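# Four arms lay a jointed cable runway on three supports

## Task

Place the jointed cable runway so it rests on all three of its supports, sitting between each support's lugs, with one of its ends resting on the tallest support. Then open the grippers and pull the arms away. It only counts if the runway stays in place by itself once no arm is holding it.

## Robot and tools

Robots: four identical i2rt Big YAM arms named arm1, arm2, arm3 and arm4. Each has six joints, a two-finger gripper and a wrist camera. With joints 1 and 6 at zero and the hand level and pointing forward, the wrist camera rides above the hand and looks toward the fingertips. The hand reaches roughly 1.0 m from the joint-1 axis. Two fixed room cameras, cam_high and cam_low, are not attached to any arm. Camera names: arm1_cam_wrist, arm2_cam_wrist, arm3_cam_wrist, arm4_cam_wrist, cam_high, cam_low. All images are 504x504 pixels.

Frame: one shared scene frame with its origin on the floor and +z upward. The hand point is midway between the fingertips; the hand's z axis runs along the fingers and the fingers close along its y axis. Each arm's foot pose is never printed. Camera calibrations (intrinsics K, distortion, T_world_to_cam mapping scene to camera) were given for the start of the first scene; they may be slightly off, and wrist-camera poses are derived from reported joint angles, so treat them as approximate.

Tool execute_actions: argument "actions" is a list holding exactly one action object, or empty (an empty list only returns state and pictures). The action object is keyed by arm name; each arm entry holds "joints", a dict of absolute targets by joint name (not offsets). Any subset of keys may be given. Keys and ranges, in radians unless noted: joint1_rad -2.879 to 2.879 (turns the whole arm about its foot, positive is counter-clockwise seen from above, zero faces the way the foot faces); joint2_rad 0 to 3.141 (shoulder; zero has the upper arm pointing back about level, increasing lifts it up and over forward); joint3_rad 0 to 3.019 (elbow; zero is fully folded, increasing opens it); joint4_rad -1.692 to 1.57 (hand pitch, positive tips fingers up); joint5_rad -1.57 to 1.57 (sideways hand swing, positive toward the arm's right); joint6_rad -2.094 to 2.094 (hand roll, positive clockwise viewed from behind the hand); gripper_m 0 to 0.093 metres (fingertip gap). Arrival tolerances: ±0.045, ±0.14, ±0.09, ±0.055, ±0.03, ±0.035 rad and ±0.003 m. All arms named in one action start together and may finish at different moments; joints move at different speeds, so the hand can sweep a wide arc between postures. Optional "cameras": list of camera names, ["all"], null or omitted for all, [] for none. An unknown key, unknown camera or out-of-range number rejects the whole call and nothing moves.

Tool wait: "seconds" from 0 to 10; commands nothing new and returns state and images like an empty action.

Tool zoom_image: "camera" plus "region" [x0, y0, x1, y1] in pixels of that camera's latest full image, top-left origin, at most 504 by 504. Only cameras shown in the most recent result can be zoomed.

Tool finished_scene: "scene" is the number of the current scene. It ends that scene irreversibly, reports success, and begins the next scene with its own task. Only call it once the runway rests on its own and the arms are away. If resuming from a summary, first send an empty execute_actions to learn the current scene and task.

Result lines: joint_positions gives each joint's measured value. joint_status explains how each commanded motion ended: reached, "off_target" (stopped short and may still be pushing), "contact_stop" or "time_out" (target dropped, joint holds where it stopped, except a timed-out joint may keep pushing toward its target or a nearby clipped one and move on its own if freed), "not_followed" (a self/inter-arm collision check refused that arm's joint targets; the gripper part still runs, and the refused targets may be retried on later actions), or "limit_stop_at_motor_heat". A "joint command not followed" line, often with "cause:", flags that refusal. on_its_own lists joints you did not command this call; its "held at" is the held target, not the present position. Joint torques are listed joint 1 to 6, include offsets, friction and noise, and are nonzero even in free air. The "pictures" line gives image order. MOTOR HOT warns at 85 °C; an OVER-TEMPERATURE FAULT at 100 °C makes that arm go limp and drop until cool.

Cautions: an arm does not stop on contact and can press very hard, so avoid driving into the table, supports or each other; to relieve a pushing joint, command its reported position. Omitted joints may still be chasing old targets. Tiny target changes may not move a joint. Loaded joints sag. Holding loads heats motors, even while you are thinking, since the simulation keeps running and holds the last command. A hard squeeze between two arms fails the run; the anti-collision check ignores fingers, gripper housings and wrist cameras and can react late. Objects touching arms are fine. Never knock anything off the work area or onto the floor. Avoid drops, slips and slams; lower the runway gently, release, then retract. Shorter robot motion is better.

Each tool is called after "Call:" as a command line: name --argument value for each argument, lists and objects as JSON in quotes; but a table of rows of numbers goes row by row, as --pt "numbers of a row", without its own name.

## Session

Call:
execute_actions --actions '[]'

Scene clock: 0.00 s.
Joint torques (N m, as the arm reports them, + toward a larger angle): no reading
Motor temperatures (°C, as the motors report them): arm1=[23 24 23 24 25 23] | arm2=[26 24 23 25 24 22] | arm3=[24 26 24 25 23 27] | arm4=[26 26 26 26 22 25]
arm1.joint_positions: joint1_rad=-0.085 joint2_rad=+0.642 joint3_rad=+1.391 joint4_rad=-1.198 joint5_rad=-0.211 joint6_rad=-0.065 gripper_m=+0.095
arm1.joint_status: not commanded
arm1.hand: x=-0.8748 y=-0.1714 z=+1.4265 quat_wxyz=(-0.533, +0.079, -0.840, -0.060) (m; scene frame)
arm2.joint_positions: joint1_rad=-0.171 joint2_rad=+0.591 joint3_rad=+1.440 joint4_rad=-1.528 joint5_rad=+0.259 joint6_rad=-0.044 gripper_m=+0.095
arm2.joint_status: not commanded
arm2.hand: x=-0.1545 y=-0.5042 z=+1.4474 quat_wxyz=(-0.415, +0.524, -0.726, -0.164) (m; scene frame)
arm3.joint_positions: joint1_rad=-0.428 joint2_rad=+0.549 joint3_rad=+1.338 joint4_rad=-1.185 joint5_rad=+0.285 joint6_rad=+0.304 gripper_m=+0.095
arm3.joint_status: not commanded
arm3.hand: x=+0.3125 y=-0.4840 z=+1.3947 quat_wxyz=(-0.478, +0.294, -0.772, -0.300) (m; scene frame)
arm4.joint_positions: joint1_rad=+0.006 joint2_rad=+0.538 joint3_rad=+1.446 joint4_rad=-1.145 joint5_rad=+0.101 joint6_rad=+0.258 gripper_m=+0.094
arm4.joint_status: not commanded
arm4.hand: x=+0.9257 y=-0.1458 z=+1.4946 quat_wxyz=(-0.085, -0.779, +0.072, +0.617) (m; scene frame)
pictures: arm1_cam_wrist, arm2_cam_wrist, arm3_cam_wrist, arm4_cam_wrist, cam_high, cam_low
Images, in order (width x height): arm1_cam_wrist 504x504, arm2_cam_wrist 504x504, arm3_cam_wrist 504x504, arm4_cam_wrist 504x504, cam_high 504x504, cam_low 504x504.

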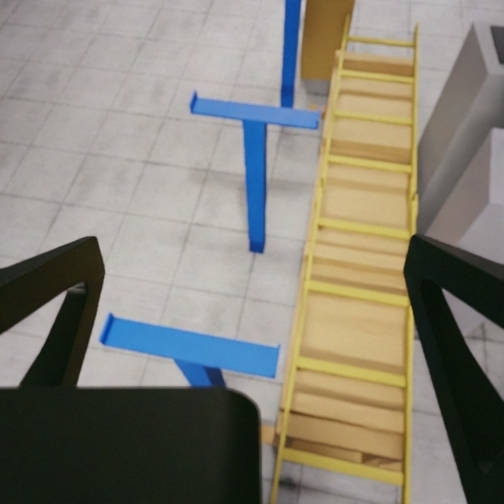

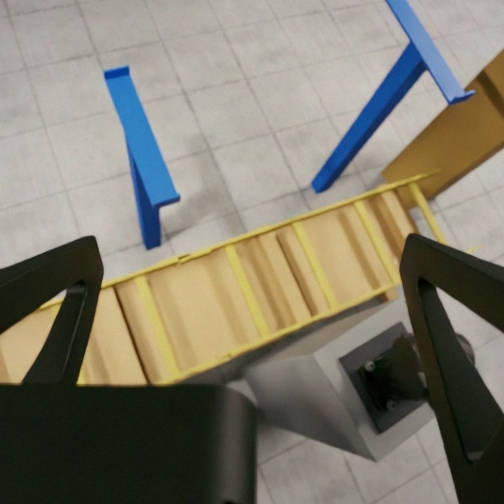

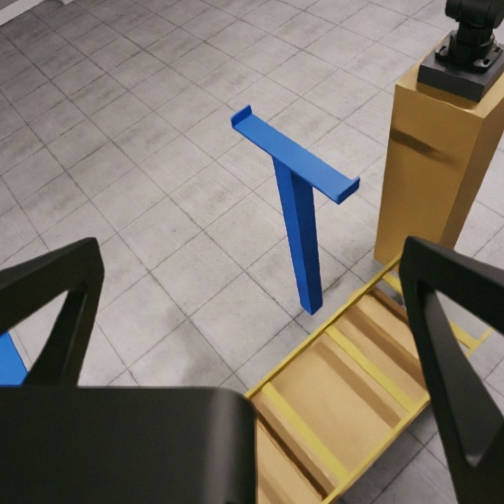

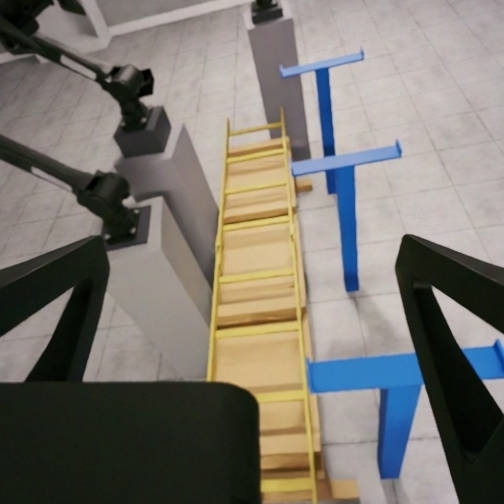

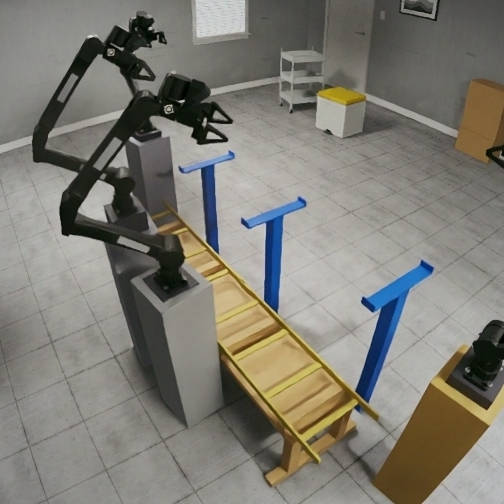

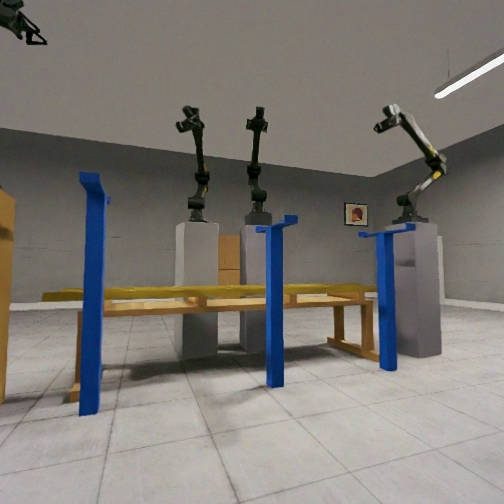

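Call:
execute_actions --actions '[{"arm1":{"joints":{"joint1_rad":0,"joint2_rad":1.2,"joint3_rad":1.2,"joint4_rad":-1.57,"joint5_rad":0,"joint6_rad":0}},"arm2":{"joints":{"joint1_rad":0,"joint2_rad":1.5,"joint3_rad":1.2,"joint4_rad":-1.27,"joint5_rad":0,"joint6_rad":0}},"arm3":{"joints":{"joint1_rad":0,"joint2_rad":1.2,"joint3_rad":0.9,"joint4_rad":-1.27,"joint5_rad":0,"joint6_rad":0}},"arm4":{"joints":{"joint1_rad":0,"joint2_rad":1.2,"joint3_rad":1.2,"joint4_rad":-1.57,"joint5_rad":0,"joint6_rad":0}}}]' --cameras '["cam_high"]'

Call:
execute_actions --actions '[{"arm1":{"joints":{"joint1_rad":-0.6}},"arm2":{"joints":{"joint2_rad":1.1}},"arm3":{"joints":{"joint3_rad":1.3}},"arm4":{"joints":{"joint1_rad":0.6}}}]' --cameras '[]'

Call:
execute_actions --actions '[{"arm1":{"joints":{"joint4_rad":-1.1}},"arm2":{"joints":{"joint1_rad":-0.3,"joint4_rad":-1.65}},"arm3":{"joints":{"joint1_rad":-0.3,"joint4_rad":-1.65}},"arm4":{"joints":{"joint3_rad":0.9}}}]'

Scene clock: 22.70 s.
Joint torques (N m, as the arm reports them, + toward a larger angle): arm1=[ 0.99 -6.97  8.95 -0.28  0.2   0.13] | arm2=[  0.51 -11.93   9.73   0.97  -0.04   0.06] | arm3=[ 1.22 -8.29 12.32 -0.35 -0.05 -0.11] | arm4=[ 0.41 -8.53  8.46 -0.2  -0.06  0.05]
Motor temperatures (°C, as the motors report them): arm1=[23 24 28 24 25 23] | arm2=[26 24 27 25 24 22] | arm3=[24 26 27 25 23 27] | arm4=[26 26 30 26 22 25]
arm1.joint_positions: joint1_rad=-0.005 joint2_rad=+1.210 joint3_rad=+1.172 joint4_rad=-1.555 joint5_rad=-0.004 joint6_rad=-0.010 gripper_m=+0.095
arm1.joint_status: all done
arm1.hand: x=-0.8038 y=-0.1865 z=+1.1092 quat_wxyz=(+0.009, +0.035, -0.999, +0.006) (m; scene frame)
arm2.joint_positions: joint1_rad=-0.003 joint2_rad=+1.494 joint3_rad=+1.191 joint4_rad=-1.279 joint5_rad=+0.003 joint6_rad=-0.009 gripper_m=+0.095
arm2.joint_status: all done
arm2.hand: x=-0.2091 y=-0.2496 z=+1.0685 quat_wxyz=(+0.000, +0.684, -0.729, +0.004) (m; scene frame)
arm3.joint_positions: joint1_rad=-0.005 joint2_rad=+1.208 joint3_rad=+0.866 joint4_rad=-1.261 joint5_rad=+0.001 joint6_rad=+0.009 gripper_m=+0.095
arm3.joint_status: all done
arm3.hand: x=+0.1667 y=-0.3715 z=+0.9665 quat_wxyz=(+0.007, +0.732, -0.682, +0.007) (m; scene frame)
arm4.joint_positions: joint1_rad=+0.006 joint2_rad=+1.208 joint3_rad=+1.192 joint4_rad=-1.552 joint5_rad=+0.003 joint6_rad=+0.013 gripper_m=+0.094
arm4.joint_status: all done
arm4.hand: x=+0.7974 y=-0.1799 z=+1.1257 quat_wxyz=(+0.004, -0.998, -0.068, +0.006) (m; scene frame)
pictures: cam_high
Images, in order (width x height): cam_high 504x504.

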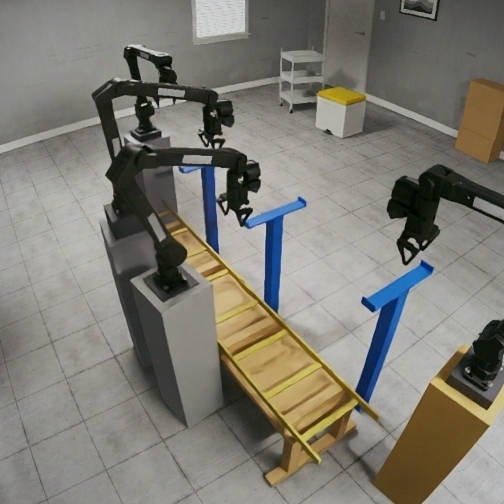

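Scene clock: 24.07 s.
Joint torques (N m, as the arm reports them, + toward a larger angle): arm1=[ 0.48 -6.91  8.99 -0.25  0.11  0.12] | arm2=[ 0.59 -6.39 10.66  1.82 -0.04  0.05] | arm3=[ 1.25 -8.56 14.29  0.34 -0.05 -0.12] | arm4=[ 0.04 -9.58  8.61 -0.32  0.04  0.06]
Motor temperatures (°C, as the motors report them): arm1=[23 25 28 24 25 23] | arm2=[26 24 28 25 24 22] | arm3=[24 26 28 25 23 27] | arm4=[26 26 30 26 22 25]
arm1.joint_positions: joint1_rad=-0.599 joint2_rad=+1.210 joint3_rad=+1.172 joint4_rad=-1.555 joint5_rad=-0.002 joint6_rad=-0.008 gripper_m=+0.095
arm1.joint_status: all done
arm1.hand: x=-0.8491 y=-0.3735 z=+1.1117 quat_wxyz=(+0.006, -0.260, -0.966, +0.003) (m; scene frame)
arm2.joint_positions: joint1_rad=-0.003 joint2_rad=+1.094 joint3_rad=+1.191 joint4_rad=-1.279 joint5_rad=+0.003 joint6_rad=-0.009 gripper_m=+0.095
arm2.joint_status: all done
arm2.hand: x=-0.2125 y=-0.2908 z=+1.2222 quat_wxyz=(-0.146, +0.671, -0.715, -0.131) (m; scene frame)
arm3.joint_positions: joint1_rad=-0.005 joint2_rad=+1.204 joint3_rad=+1.259 joint4_rad=-1.263 joint5_rad=+0.001 joint6_rad=+0.009 gripper_m=+0.095
arm3.joint_status: all done
arm3.hand: x=+0.1579 y=-0.2586 z=+1.1324 quat_wxyz=(-0.125, +0.719, -0.670, -0.138) (m; scene frame)
arm4.joint_positions: joint1_rad=+0.597 joint2_rad=+1.208 joint3_rad=+1.192 joint4_rad=-1.552 joint5_rad=+0.001 joint6_rad=+0.012 gripper_m=+0.094
arm4.joint_status: all done
arm4.hand: x=+0.8807 y=-0.3556 z=+1.1241 quat_wxyz=(+0.004, -0.934, -0.356, +0.005) (m; scene frame)
pictures: none
No camera images: the call's "cameras" was empty. Leave "cameras" out to get every camera's image.

Scene clock: 25.23 s.
Joint torques (N m, as the arm reports them, + toward a larger angle): arm1=[ 0.54 -7.68  9.53  1.64  0.1   0.12] | arm2=[ 0.58 -5.45 10.16  0.04  0.04  0.04] | arm3=[ 0.76 -8.21 13.78 -0.42 -0.01 -0.11] | arm4=[ 0.12 -8.38  7.06 -0.72  0.06  0.02]
Motor temperatures (°C, as the motors report them): arm1=[23 25 29 24 25 23] | arm2=[26 25 28 25 24 22] | arm3=[24 26 28 25 23 27] | arm4=[26 26 30 26 22 25]
arm1.joint_positions: joint1_rad=-0.599 joint2_rad=+1.210 joint3_rad=+1.172 joint4_rad=-1.123 joint5_rad=-0.002 joint6_rad=-0.008 gripper_m=+0.095
arm1.joint_status: all done
arm1.hand: x=-0.7601 y=-0.4259 z=+1.1331 quat_wxyz=(-0.200, -0.253, -0.945, +0.060) (m; scene frame)
arm2.joint_positions: joint1_rad=-0.303 joint2_rad=+1.094 joint3_rad=+1.191 joint4_rad=-1.637 joint5_rad=+0.000 joint6_rad=-0.007 gripper_m=+0.095
arm2.joint_status: all done
arm2.hand: x=-0.1326 y=-0.3959 z=+1.2038 quat_wxyz=(-0.015, +0.567, -0.824, -0.010) (m; scene frame)
arm3.joint_positions: joint1_rad=-0.300 joint2_rad=+1.204 joint3_rad=+1.259 joint4_rad=-1.637 joint5_rad=+0.000 joint6_rad=+0.008 gripper_m=+0.095
arm3.joint_status: all done
arm3.hand: x=+0.2609 y=-0.3548 z=+1.1151 quat_wxyz=(+0.002, +0.624, -0.781, -0.002) (m; scene frame)
arm4.joint_positions: joint1_rad=+0.597 joint2_rad=+1.203 joint3_rad=+0.903 joint4_rad=-1.555 joint5_rad=+0.001 joint6_rad=+0.012 gripper_m=+0.094
arm4.joint_status: all done
arm4.hand: x=+0.9451 y=-0.2955 z=+1.0269 quat_wxyz=(+0.056, -0.925, -0.352, -0.128) (m; scene frame)
pictures: arm1_cam_wrist, arm2_cam_wrist, arm3_cam_wrist, arm4_cam_wrist, cam_high, cam_low
camera_calibration (this result's frames):
arm1_cam_wrist: T_world_to_cam=[[-0.495229, -0.868756, 0.00319145, -0.750685], [-0.851023, 0.485853, 0.199266, -0.656763], [-0.174664, 0.0959664, -0.97994, 1.13924], [0, 0, 0, 1]] pos_world=[-0.731698, -0.442401, 1.24965]
arm2_cam_wrist: T_world_to_cam=[[0.93135, -0.363909, 0.0125533, -0.0370282], [-0.309322, -0.772516, 0.554562, -1.00993], [-0.192112, -0.520374, -0.832048, 0.893145], [0, 0, 0, 1]] pos_world=[-0.106324, -0.328894, 1.30367]
arm3_cam_wrist: T_world_to_cam=[[0.97638, -0.215814, -0.0102828, -0.318793], [-0.168331, -0.789668, 0.589991, -0.889592], [-0.135448, -0.574325, -0.807344, 0.852653], [0, 0, 0, 1]] pos_world=[0.277008, -0.281583, 1.20996]
arm4_cam_wrist: T_world_to_cam=[[-0.656693, 0.754063, 0.0120103, 0.836338], [0.469229, 0.396068, 0.789275, -1.13442], [0.590406, 0.523946, -0.613923, 0.355714], [0, 0, 0, 1]] pos_world=[0.871503, -0.367721, 1.1037]
Images, in order (width x height): arm1_cam_wrist 504x504, arm2_cam_wrist 504x504, arm3_cam_wrist 504x504, arm4_cam_wrist 504x504, cam_high 504x504, cam_low 504x504.

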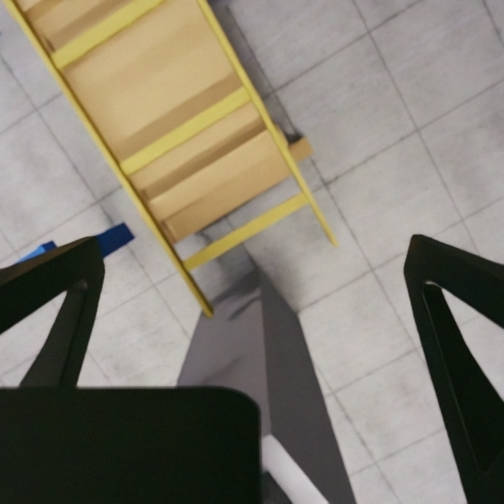

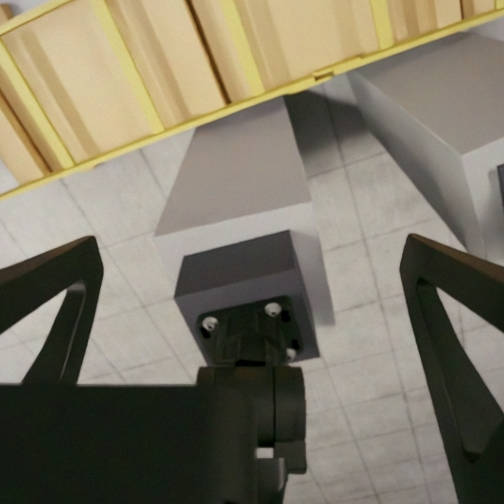

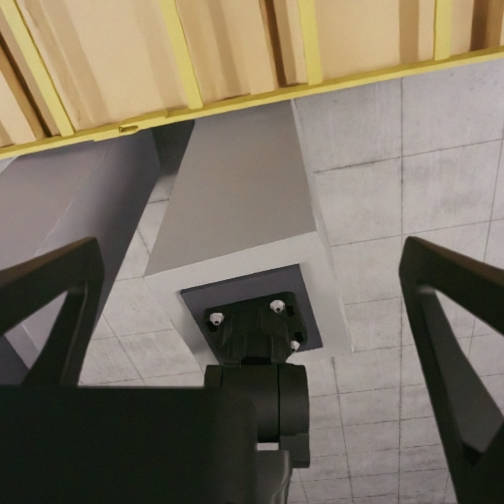

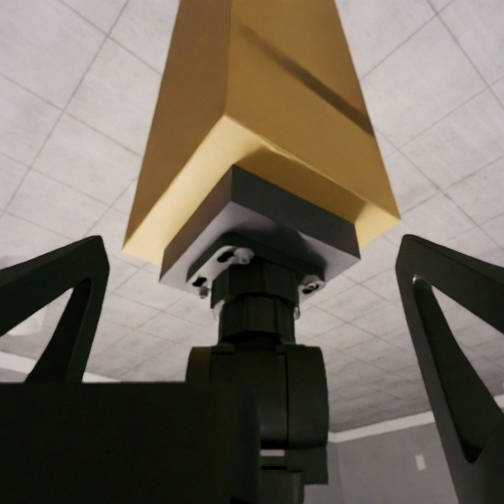

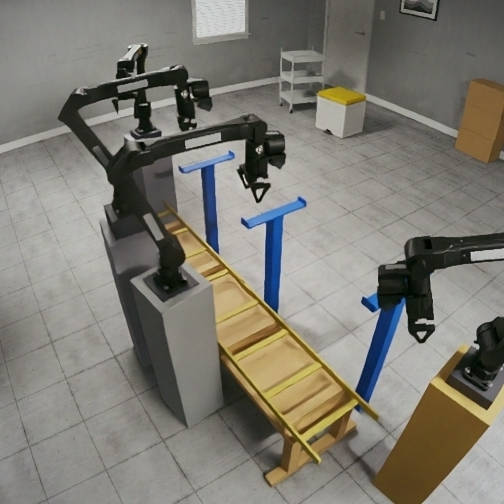

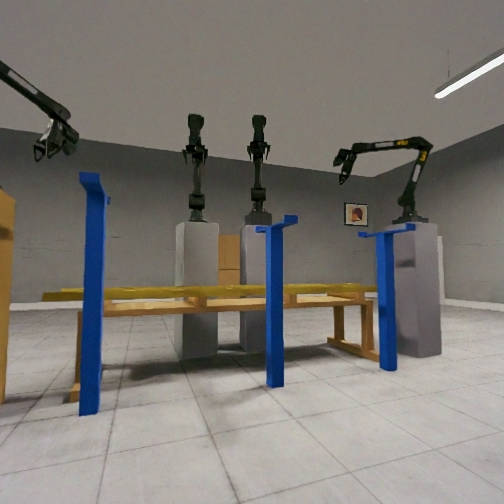

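Call:
execute_actions --actions '[{"arm1":{"joints":{"joint1_rad":-0.563,"joint2_rad":1.654,"joint3_rad":0.69,"joint4_rad":-0.593,"joint6_rad":-2.07}},"arm2":{"joints":{"joint1_rad":-0.213,"joint2_rad":1.8,"joint3_rad":0.64,"joint4_rad":-0.401,"joint6_rad":-0.283}},"arm3":{"joints":{"joint1_rad":-0.443,"joint2_rad":1.581,"joint3_rad":0.73,"joint4_rad":-0.692,"joint6_rad":-0.36}},"arm4":{"joints":{"joint1_rad":0.428,"joint2_rad":1.843,"joint3_rad":0.95,"joint4_rad":-0.67,"joint6_rad":-1.0}}}]' --cameras '[]'

Call:
execute_actions --actions '[{"arm1":{"joints":{"joint2_rad":2.561,"joint3_rad":0.9,"joint4_rad":0.104}},"arm2":{"joints":{"joint2_rad":2.722,"joint3_rad":0.975,"joint4_rad":0.187}},"arm3":{"joints":{"joint2_rad":2.471,"joint3_rad":0.86,"joint4_rad":0.056}},"arm4":{"joints":{"joint2_rad":2.585,"joint3_rad":1.15,"joint4_rad":-0.124}}}]'

Scene clock: 69.30 s.
Joint torques (N m, as the arm reports them, + toward a larger angle): arm1=[ 0.85 -9.22  5.61  0.65  0.02 -0.01] | arm2=[  0.24 -10.52   5.06   1.2    0.02  -0.11] | arm3=[  0.93 -12.37   7.41   0.46  -0.03  -0.13] | arm4=[  0.29 -14.2    7.26   0.8   -0.02  -0.03]
Motor temperatures (°C, as the motors report them): arm1=[23 26 32 24 25 23] | arm2=[26 25 31 25 24 22] | arm3=[24 27 32 25 23 27] | arm4=[26 27 31 26 22 25]
arm1.joint_positions: joint1_rad=-0.566 joint2_rad=+1.666 joint3_rad=+0.665 joint4_rad=-0.609 joint5_rad=-0.002 joint6_rad=-2.060 gripper_m=+0.095
arm1.joint_status: all done
arm1.hand: x=-0.8476 y=-0.3659 z=+0.7968 quat_wxyz=(+0.008, +0.702, -0.712, -0.012) (m; scene frame)
arm2.joint_positions: joint1_rad=-0.211 joint2_rad=+1.791 joint3_rad=+0.630 joint4_rad=-0.415 joint5_rad=+0.000 joint6_rad=-0.275 gripper_m=+0.095
arm2.joint_status: all done
arm2.hand: x=-0.1501 y=-0.3603 z=+0.8033 quat_wxyz=(-0.001, +0.705, -0.709, +0.001) (m; scene frame)
arm3.joint_positions: joint1_rad=-0.444 joint2_rad=+1.601 joint3_rad=+0.719 joint4_rad=-0.707 joint5_rad=+0.000 joint6_rad=-0.351 gripper_m=+0.095
arm3.joint_status: all done
arm3.hand: x=+0.3094 y=-0.3538 z=+0.7976 quat_wxyz=(+0.005, +0.704, -0.710, -0.001) (m; scene frame)
arm4.joint_positions: joint1_rad=+0.428 joint2_rad=+1.844 joint3_rad=+0.916 joint4_rad=-0.690 joint5_rad=+0.001 joint6_rad=-0.987 gripper_m=+0.095
arm4.joint_status: all done
arm4.hand: x=+0.7818 y=-0.3490 z=+0.7939 quat_wxyz=(+0.001, -0.712, -0.702, -0.021) (m; scene frame)
pictures: none
No camera images: the call's "cameras" was empty. Leave "cameras" out to get every camera's image.

Scene clock: 70.90 s.
Joint torques (N m, as the arm reports them, + toward a larger angle): arm1=[  0.77 -13.78  -0.36   0.69   0.02  -0.01] | arm2=[  0.46 -15.96  -0.72   1.12  -0.05  -0.11] | arm3=[  0.97 -15.3    0.07   0.48  -0.03  -0.12] | arm4=[ -0.02 -18.58   1.7    0.78  -0.04   0.01]
Motor temperatures (°C, as the motors report them): arm1=[23 26 32 24 25 23] | arm2=[26 25 30 25 24 22] | arm3=[24 27 31 25 23 27] | arm4=[26 27 31 26 22 25]
arm1.joint_positions: joint1_rad=-0.566 joint2_rad=+2.583 joint3_rad=+0.898 joint4_rad=+0.089 joint5_rad=-0.002 joint6_rad=-2.062 gripper_m=+0.095
arm1.joint_status: all done
arm1.hand: x=-0.8400 y=-0.3736 z=+0.5115 quat_wxyz=(+0.006, +0.703, -0.711, -0.006) (m; scene frame)
arm2.joint_positions: joint1_rad=-0.215 joint2_rad=+2.733 joint3_rad=+0.972 joint4_rad=+0.175 joint5_rad=+0.003 joint6_rad=-0.275 gripper_m=+0.095
arm2.joint_status: all done
arm2.hand: x=-0.1480 y=-0.3607 z=+0.5119 quat_wxyz=(+0.003, +0.704, -0.711, +0.004) (m; scene frame)
arm3.joint_positions: joint1_rad=-0.444 joint2_rad=+2.476 joint3_rad=+0.856 joint4_rad=+0.041 joint5_rad=+0.000 joint6_rad=-0.351 gripper_m=+0.095
arm3.joint_status: all done
arm3.hand: x=+0.3091 y=-0.3493 z=+0.5148 quat_wxyz=(+0.000, +0.705, -0.710, -0.003) (m; scene frame)
arm4.joint_positions: joint1_rad=+0.428 joint2_rad=+2.602 joint3_rad=+1.141 joint4_rad=-0.142 joint5_rad=+0.001 joint6_rad=-0.988 gripper_m=+0.095
arm4.joint_status: all done
arm4.hand: x=+0.7722 y=-0.3522 z=+0.5099 quat_wxyz=(+0.002, -0.711, -0.703, -0.015) (m; scene frame)
pictures: arm1_cam_wrist, arm2_cam_wrist, arm3_cam_wrist, arm4_cam_wrist, cam_high, cam_low
camera_calibration (this result's frames):
arm1_cam_wrist: T_world_to_cam=[[0.999557, -0.00715154, -0.0288835, 0.851159], [0.0110439, -0.812189, 0.58329, -0.583565], [-0.0276303, -0.583351, -0.81175, 0.294792], [0, 0, 0, 1]] pos_world=[-0.836192, -0.29591, 0.604269]
arm2_cam_wrist: T_world_to_cam=[[0.999786, -0.0160265, 0.0130783, 0.134068], [-0.02066, -0.80506, 0.592834, -0.592409], [0.00102773, -0.592977, -0.805219, 0.321576], [0, 0, 0, 1]] pos_world=[-0.146609, -0.284088, 0.608386]
arm3_cam_wrist: T_world_to_cam=[[0.99994, -0.00272998, -0.010626, -0.303558], [0.0040132, -0.810404, 0.585858, -0.581355], [-0.0102108, -0.585866, -0.810344, 0.336518], [0, 0, 0, 1]] pos_world=[0.309309, -0.274807, 0.610061]
arm4_cam_wrist: T_world_to_cam=[[-0.999455, 0.0240234, -0.0226208, 0.796941], [0.00532912, 0.794051, 0.607828, -0.0318057], [0.0325642, 0.607377, -0.793746, 0.721955], [0, 0, 0, 1]] pos_world=[0.773167, -0.432389, 0.610409]
Images, in order (width x height): arm1_cam_wrist 504x504, arm2_cam_wrist 504x504, arm3_cam_wrist 504x504, arm4_cam_wrist 504x504, cam_high 504x504, cam_low 504x504.

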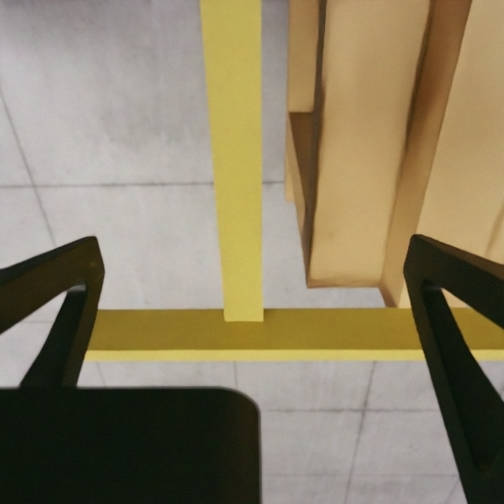

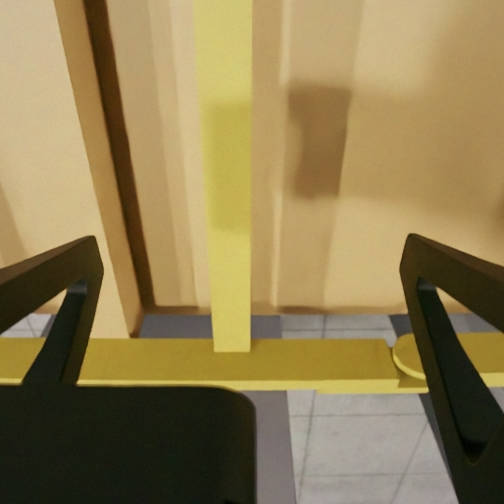

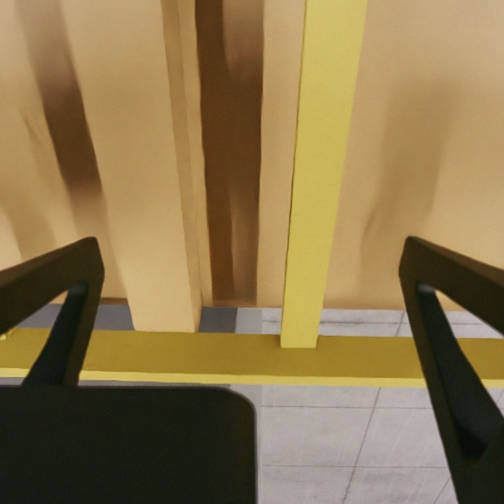

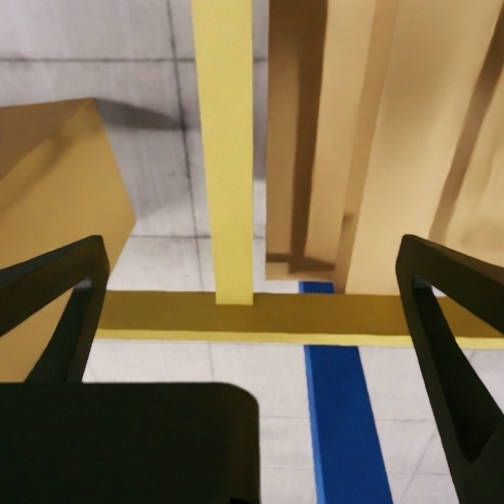

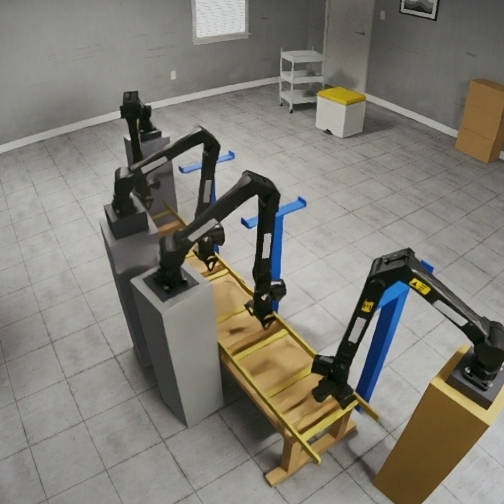

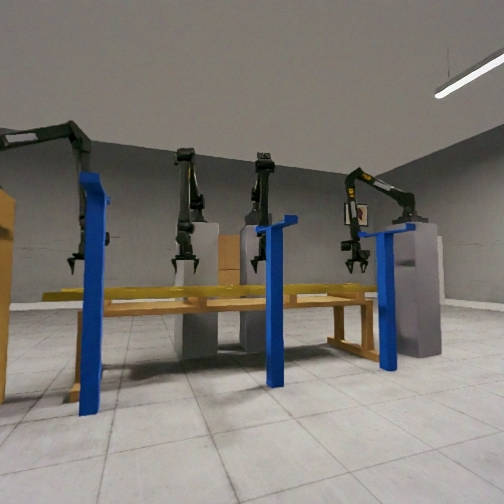

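Call:
execute_actions --actions '[{"arm1":{"joints":{"joint1_rad":-0.54,"joint2_rad":2.92,"joint3_rad":1.125,"joint4_rad":0.245}},"arm2":{"joints":{"joint1_rad":-0.185,"joint2_rad":3.07,"joint3_rad":1.255,"joint4_rad":0.26,"joint6_rad":-0.25}},"arm3":{"joints":{"joint1_rad":-0.535,"joint2_rad":2.835,"joint3_rad":1.125,"joint4_rad":0.155,"joint6_rad":-0.455}},"arm4":{"joints":{"joint1_rad":0.495,"joint2_rad":2.912,"joint3_rad":1.38,"joint4_rad":-0.01,"joint6_rad":-0.935}}}]'

Scene clock: 84.10 s.
Joint torques (N m, as the arm reports them, + toward a larger angle): arm1=[ 0.57 -7.78 -0.79  0.45 -0.15  0.05] | arm2=[  0.54 -15.86  -1.28   0.74  -0.04   0.06] | arm3=[  1.14 -17.37  -1.21   0.17  -0.04  -0.12] | arm4=[  0.23 -14.22   1.01   0.72   0.17   0.27]
Motor temperatures (°C, as the motors report them): arm1=[23 28 28 24 25 23] | arm2=[26 26 27 25 24 22] | arm3=[24 28 28 25 23 27] | arm4=[26 29 29 26 22 25]
arm1.joint_positions: joint1_rad=-0.541 joint2_rad=+2.844 joint3_rad=+1.130 joint4_rad=+0.242 joint5_rad=+0.003 joint6_rad=-2.068 gripper_m=+0.095
arm1.joint_status: all done
arm1.hand: x=-0.7966 y=-0.3887 z=+0.4172 quat_wxyz=(-0.009, +0.714, -0.698, +0.054) (m; scene frame)
arm2.joint_positions: joint1_rad=-0.188 joint2_rad=+3.081 joint3_rad=+1.252 joint4_rad=+0.256 joint5_rad=+0.002 joint6_rad=-0.259 gripper_m=+0.095
arm2.joint_status: all done
arm2.hand: x=-0.1595 y=-0.3716 z=+0.3847 quat_wxyz=(-0.003, +0.707, -0.707, +0.001) (m; scene frame)
arm3.joint_positions: joint1_rad=-0.538 joint2_rad=+2.855 joint3_rad=+1.123 joint4_rad=+0.149 joint5_rad=+0.000 joint6_rad=-0.446 gripper_m=+0.095
arm3.joint_status: all done
arm3.hand: x=+0.3377 y=-0.3613 z=+0.3805 quat_wxyz=(+0.003, +0.705, -0.709, -0.003) (m; scene frame)
arm4.joint_positions: joint1_rad=+0.497 joint2_rad=+2.853 joint3_rad=+1.382 joint4_rad=-0.018 joint5_rad=-0.004 joint6_rad=-0.946 gripper_m=+0.094
arm4.joint_status: all done
arm4.hand: x=+0.7503 y=-0.4042 z=+0.4166 quat_wxyz=(+0.009, -0.701, -0.712, +0.042) (m; scene frame)
pictures: arm1_cam_wrist, arm2_cam_wrist, arm3_cam_wrist, arm4_cam_wrist, cam_high, cam_low
camera_calibration (this result's frames):
arm1_cam_wrist: T_world_to_cam=[[0.996629, 0.0275093, 0.0772887, 0.771796], [-0.0276268, -0.774538, 0.631924, -0.577719], [0.0772468, -0.631929, -0.771167, 0.258343], [0, 0, 0, 1]] pos_world=[-0.805111, -0.305443, 0.504649]
arm2_cam_wrist: T_world_to_cam=[[0.999851, -0.00551619, 0.0163475, 0.149775], [-0.0140052, -0.812846, 0.582311, -0.52385], [0.0100759, -0.582453, -0.812802, 0.220941], [0, 0, 0, 1]] pos_world=[-0.159316, -0.296295, 0.482176]
arm3_cam_wrist: T_world_to_cam=[[0.999912, -0.00197507, -0.0131085, -0.332372], [0.00612064, -0.808348, 0.588674, -0.51355], [-0.0117589, -0.588702, -0.808264, 0.219614], [0, 0, 0, 1]] pos_world=[0.338068, -0.286496, 0.475463]
arm4_cam_wrist: T_world_to_cam=[[-0.997724, -0.00219603, 0.0673875, 0.724835], [0.0352348, 0.835148, 0.548895, 0.0850002], [-0.0574839, 0.55002, -0.833171, 0.741031], [0, 0, 0, 1]] pos_world=[0.762788, -0.476978, 0.521904]
Images, in order (width x height): arm1_cam_wrist 504x504, arm2_cam_wrist 504x504, arm3_cam_wrist 504x504, arm4_cam_wrist 504x504, cam_high 504x504, cam_low 504x504.

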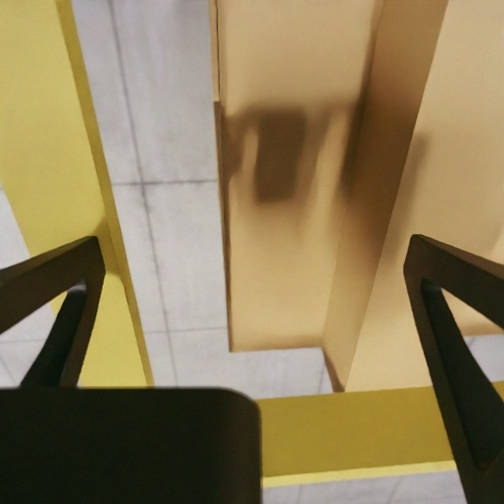

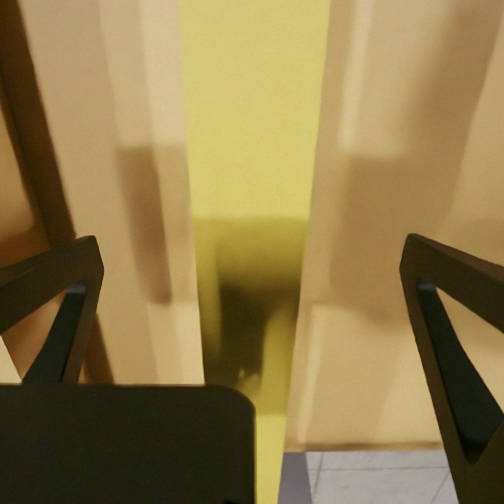

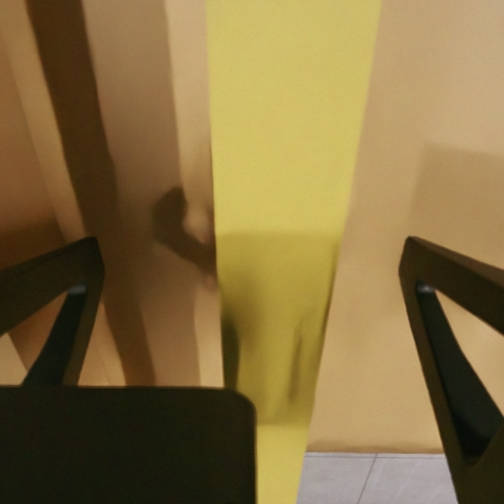

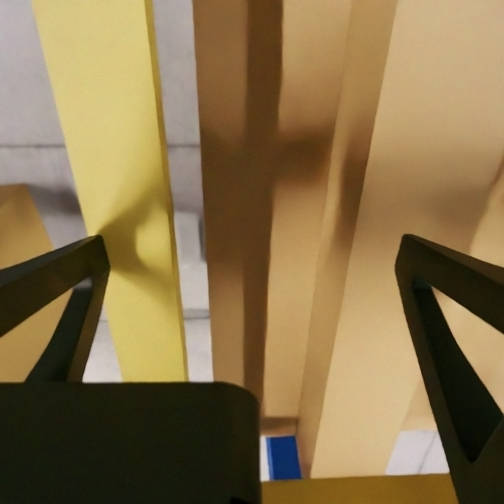

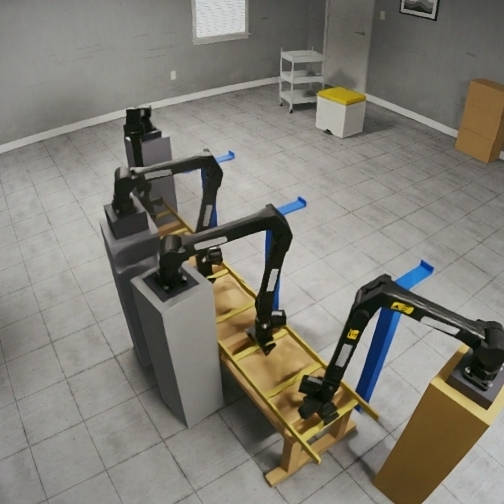

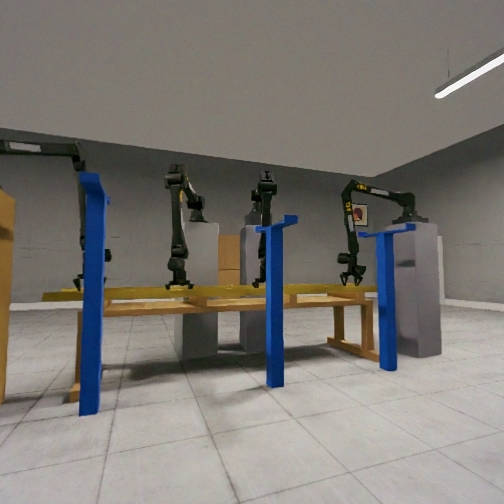

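Call:
execute_actions --actions '[{"arm1":{"joints":{"joint2_rad":2.77}},"arm4":{"joints":{"joint2_rad":2.77}},"arm3":{"joints":{"joint1_rad":-0.56}}}]' --cameras '[]'

Call:
execute_actions --actions '[{"arm1":{"joints":{"joint3_rad":0.975,"joint4_rad":0.215}},"arm4":{"joints":{"joint3_rad":1.235,"joint4_rad":-0.043}}}]' --cameras '[]'

Call:
execute_actions --actions '[{"arm1":{"joints":{"joint2_rad":2.84,"joint3_rad":1.05}},"arm4":{"joints":{"joint2_rad":2.84,"joint3_rad":1.31}}}]' --cameras '[]'

Call:
execute_actions --actions '[{"arm1":{"joints":{"joint2_rad":2.915,"joint3_rad":1.125,"joint4_rad":0.235}},"arm4":{"joints":{"joint2_rad":2.91,"joint3_rad":1.385,"joint4_rad":-0.02}}}]' --cameras '["arm1_cam_wrist","arm4_cam_wrist","arm3_cam_wrist"]'

Scene clock: 104.33 s.
Joint torques (N m, as the arm reports them, + toward a larger angle): arm1=[  0.59 -14.34   0.01   0.51  -0.15   0.06] | arm2=[  0.55 -15.61  -1.25   0.72  -0.04   0.06] | arm3=[ -0.14 -17.4   -1.24   0.16  -0.04  -0.12] | arm4=[ -0.15 -19.56   1.75   1.02   0.14   0.22]
Motor temperatures (°C, as the motors report them): arm1=[23 27 26 24 25 23] | arm2=[26 28 25 25 24 22] | arm3=[24 30 27 25 23 27] | arm4=[26 29 28 26 22 25]
arm1.joint_positions: joint1_rad=-0.541 joint2_rad=+2.779 joint3_rad=+1.125 joint4_rad=+0.242 joint5_rad=+0.003 joint6_rad=-2.068 gripper_m=+0.095
arm1.joint_status: all done
arm1.hand: x=-0.7667 y=-0.4038 z=+0.4416 quat_wxyz=(-0.018, +0.712, -0.697, +0.083) (m; scene frame)
arm2.joint_positions: joint1_rad=-0.188 joint2_rad=+3.081 joint3_rad=+1.252 joint4_rad=+0.256 joint5_rad=+0.002 joint6_rad=-0.259 gripper_m=+0.095
arm2.joint_status: not commanded
arm2.hand: x=-0.1595 y=-0.3716 z=+0.3847 quat_wxyz=(-0.003, +0.707, -0.707, +0.001) (m; scene frame)
arm3.joint_positions: joint1_rad=-0.549 joint2_rad=+2.855 joint3_rad=+1.123 joint4_rad=+0.149 joint5_rad=+0.000 joint6_rad=-0.446 gripper_m=+0.095
arm3.joint_status: all done
arm3.hand: x=+0.3411 y=-0.3629 z=+0.3805 quat_wxyz=(+0.003, +0.701, -0.713, -0.003) (m; scene frame)
arm4.joint_positions: joint1_rad=+0.497 joint2_rad=+2.771 joint3_rad=+1.382 joint4_rad=-0.018 joint5_rad=-0.003 joint6_rad=-0.946 gripper_m=+0.094
arm4.joint_status: all done
arm4.hand: x=+0.7135 y=-0.4319 z=+0.4549 quat_wxyz=(+0.016, -0.699, -0.710, +0.083) (m; scene frame)
pictures: none
No camera images: the call's "cameras" was empty. Leave "cameras" out to get every camera's image.

Scene clock: 105.33 s.
Joint torques (N m, as the arm reports them, + toward a larger angle): arm1=[  0.61 -12.74  -1.18  -0.11  -0.15   0.04] | arm2=[  0.6  -15.6   -1.26   0.75  -0.04   0.06] | arm3=[ -0.16 -17.38  -1.24   0.16  -0.04  -0.12] | arm4=[  0.29 -17.86   0.8    0.09   0.12   0.22]
Motor temperatures (°C, as the motors report them): arm1=[23 28 26 24 25 23] | arm2=[26 28 25 25 24 22] | arm3=[24 30 26 25 23 27] | arm4=[26 29 28 26 22 25]
arm1.joint_positions: joint1_rad=-0.541 joint2_rad=+2.779 joint3_rad=+0.974 joint4_rad=+0.223 joint5_rad=+0.003 joint6_rad=-2.068 gripper_m=+0.095
arm1.joint_status: all done
arm1.hand: x=-0.8545 y=-0.3585 z=+0.4465 quat_wxyz=(+0.007, +0.714, -0.700, +0.002) (m; scene frame)
arm2.joint_positions: joint1_rad=-0.188 joint2_rad=+3.081 joint3_rad=+1.252 joint4_rad=+0.256 joint5_rad=+0.002 joint6_rad=-0.259 gripper_m=+0.095
arm2.joint_status: not commanded
arm2.hand: x=-0.1595 y=-0.3716 z=+0.3847 quat_wxyz=(-0.003, +0.707, -0.707, +0.001) (m; scene frame)
arm3.joint_positions: joint1_rad=-0.549 joint2_rad=+2.855 joint3_rad=+1.123 joint4_rad=+0.149 joint5_rad=+0.000 joint6_rad=-0.446 gripper_m=+0.095
arm3.joint_status: not commanded
arm3.hand: x=+0.3411 y=-0.3629 z=+0.3805 quat_wxyz=(+0.003, +0.701, -0.713, -0.003) (m; scene frame)
arm4.joint_positions: joint1_rad=+0.497 joint2_rad=+2.771 joint3_rad=+1.231 joint4_rad=-0.033 joint5_rad=-0.003 joint6_rad=-0.946 gripper_m=+0.094
arm4.joint_status: all done
arm4.hand: x=+0.7919 y=-0.3733 z=+0.4450 quat_wxyz=(+0.003, -0.702, -0.712, +0.001) (m; scene frame)
pictures: none
No camera images: the call's "cameras" was empty. Leave "cameras" out to get every camera's image.

Scene clock: 106.10 s.
Joint torques (N m, as the arm reports them, + toward a larger angle): arm1=[  0.61 -12.08  -1.33  -0.11  -0.15   0.05] | arm2=[  0.55 -15.68  -1.26   0.75  -0.04   0.05] | arm3=[ -0.17 -17.41  -1.23   0.16  -0.04  -0.12] | arm4=[ -0.22 -16.47   1.06  -0.09   0.13   0.25]
Motor temperatures (°C, as the motors report them): arm1=[23 28 26 24 25 23] | arm2=[26 28 25 25 24 22] | arm3=[24 30 26 25 23 27] | arm4=[26 29 28 26 22 25]
arm1.joint_positions: joint1_rad=-0.541 joint2_rad=+2.838 joint3_rad=+1.054 joint4_rad=+0.223 joint5_rad=+0.003 joint6_rad=-2.068 gripper_m=+0.095
arm1.joint_status: all done
arm1.hand: x=-0.8397 y=-0.3664 z=+0.4226 quat_wxyz=(+0.004, +0.714, -0.700, +0.012) (m; scene frame)
arm2.joint_positions: joint1_rad=-0.188 joint2_rad=+3.081 joint3_rad=+1.252 joint4_rad=+0.256 joint5_rad=+0.002 joint6_rad=-0.259 gripper_m=+0.095
arm2.joint_status: not commanded
arm2.hand: x=-0.1595 y=-0.3716 z=+0.3847 quat_wxyz=(-0.003, +0.707, -0.707, +0.001) (m; scene frame)
arm3.joint_positions: joint1_rad=-0.549 joint2_rad=+2.855 joint3_rad=+1.123 joint4_rad=+0.149 joint5_rad=+0.000 joint6_rad=-0.446 gripper_m=+0.095
arm3.joint_status: not commanded
arm3.hand: x=+0.3411 y=-0.3629 z=+0.3805 quat_wxyz=(+0.003, +0.701, -0.713, -0.003) (m; scene frame)
arm4.joint_positions: joint1_rad=+0.497 joint2_rad=+2.823 joint3_rad=+1.307 joint4_rad=-0.033 joint5_rad=-0.003 joint6_rad=-0.946 gripper_m=+0.094
arm4.joint_status: all done
arm4.hand: x=+0.7766 y=-0.3845 z=+0.4259 quat_wxyz=(+0.005, -0.702, -0.712, +0.013) (m; scene frame)
pictures: none
No camera images: the call's "cameras" was empty. Leave "cameras" out to get every camera's image.

Scene clock: 106.87 s.
Joint torques (N m, as the arm reports them, + toward a larger angle): arm1=[  0.64 -12.42  -1.34   0.58  -0.15   0.04] | arm2=[  0.58 -15.65  -1.24   0.73  -0.03   0.06] | arm3=[ -0.17 -17.35  -1.23   0.17  -0.04  -0.12] | arm4=[  0.21 -17.35   0.83   0.71   0.17   0.23]
Motor temperatures (°C, as the motors report them): arm1=[23 28 26 24 25 23] | arm2=[26 28 25 25 24 22] | arm3=[24 30 26 25 23 27] | arm4=[26 29 28 26 22 25]
arm1.joint_positions: joint1_rad=-0.541 joint2_rad=+2.919 joint3_rad=+1.128 joint4_rad=+0.223 joint5_rad=+0.003 joint6_rad=-2.068 gripper_m=+0.095
arm1.joint_status: all done
arm1.hand: x=-0.8410 y=-0.3661 z=+0.3923 quat_wxyz=(+0.005, +0.714, -0.700, +0.009) (m; scene frame)
arm2.joint_positions: joint1_rad=-0.188 joint2_rad=+3.081 joint3_rad=+1.252 joint4_rad=+0.256 joint5_rad=+0.002 joint6_rad=-0.259 gripper_m=+0.095
arm2.joint_status: not commanded
arm2.hand: x=-0.1595 y=-0.3716 z=+0.3847 quat_wxyz=(-0.003, +0.707, -0.707, +0.001) (m; scene frame)
arm3.joint_positions: joint1_rad=-0.549 joint2_rad=+2.855 joint3_rad=+1.123 joint4_rad=+0.149 joint5_rad=+0.000 joint6_rad=-0.446 gripper_m=+0.095
arm3.joint_status: not commanded
arm3.hand: x=+0.3411 y=-0.3629 z=+0.3805 quat_wxyz=(+0.003, +0.701, -0.713, -0.003) (m; scene frame)
arm4.joint_positions: joint1_rad=+0.497 joint2_rad=+2.899 joint3_rad=+1.380 joint4_rad=-0.033 joint5_rad=-0.003 joint6_rad=-0.946 gripper_m=+0.094
arm4.joint_status: all done
arm4.hand: x=+0.7755 y=-0.3850 z=+0.3968 quat_wxyz=(+0.005, -0.702, -0.712, +0.012) (m; scene frame)
pictures: arm1_cam_wrist, arm3_cam_wrist, arm4_cam_wrist
camera_calibration (this result's frames):
arm1_cam_wrist: T_world_to_cam=[[0.999669, 0.0248898, -0.00653781, 0.851828], [0.0238645, -0.80156, 0.597438, -0.498747], [0.00962964, -0.597396, -0.801889, 0.224679], [0, 0, 0, 1]] pos_world=[-0.841807, -0.286755, 0.483707]
arm3_cam_wrist: T_world_to_cam=[[0.999827, -0.0130362, -0.0132338, -0.339685], [-0.00274752, -0.808349, 0.588698, -0.511886], [-0.0183719, -0.58856, -0.808245, 0.220951], [0, 0, 0, 1]] pos_world=[0.342279, -0.288168, 0.475433]
arm4_cam_wrist: T_world_to_cam=[[-0.99983, -0.0031935, 0.0181473, 0.77209], [0.00795284, 0.81362, 0.581342, 0.0789515], [-0.0166215, 0.581388, -0.813457, 0.687965], [0, 0, 0, 1]] pos_world=[0.782766, -0.461746, 0.499721]
Images, in order (width x height): arm1_cam_wrist 504x504, arm3_cam_wrist 504x504, arm4_cam_wrist 504x504.

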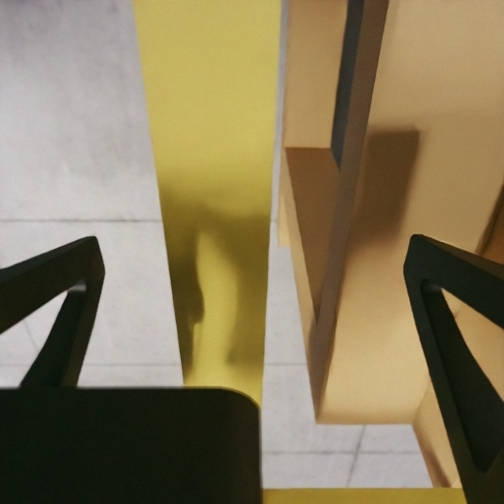

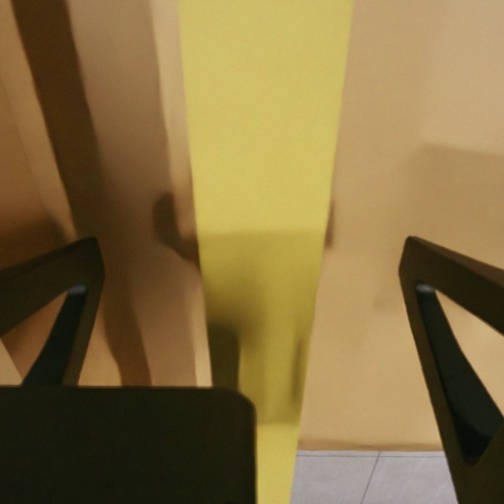

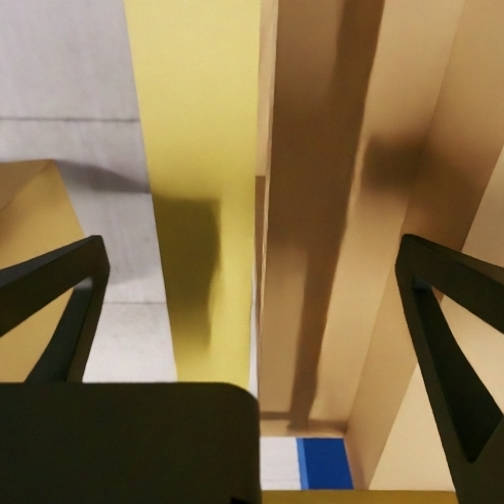

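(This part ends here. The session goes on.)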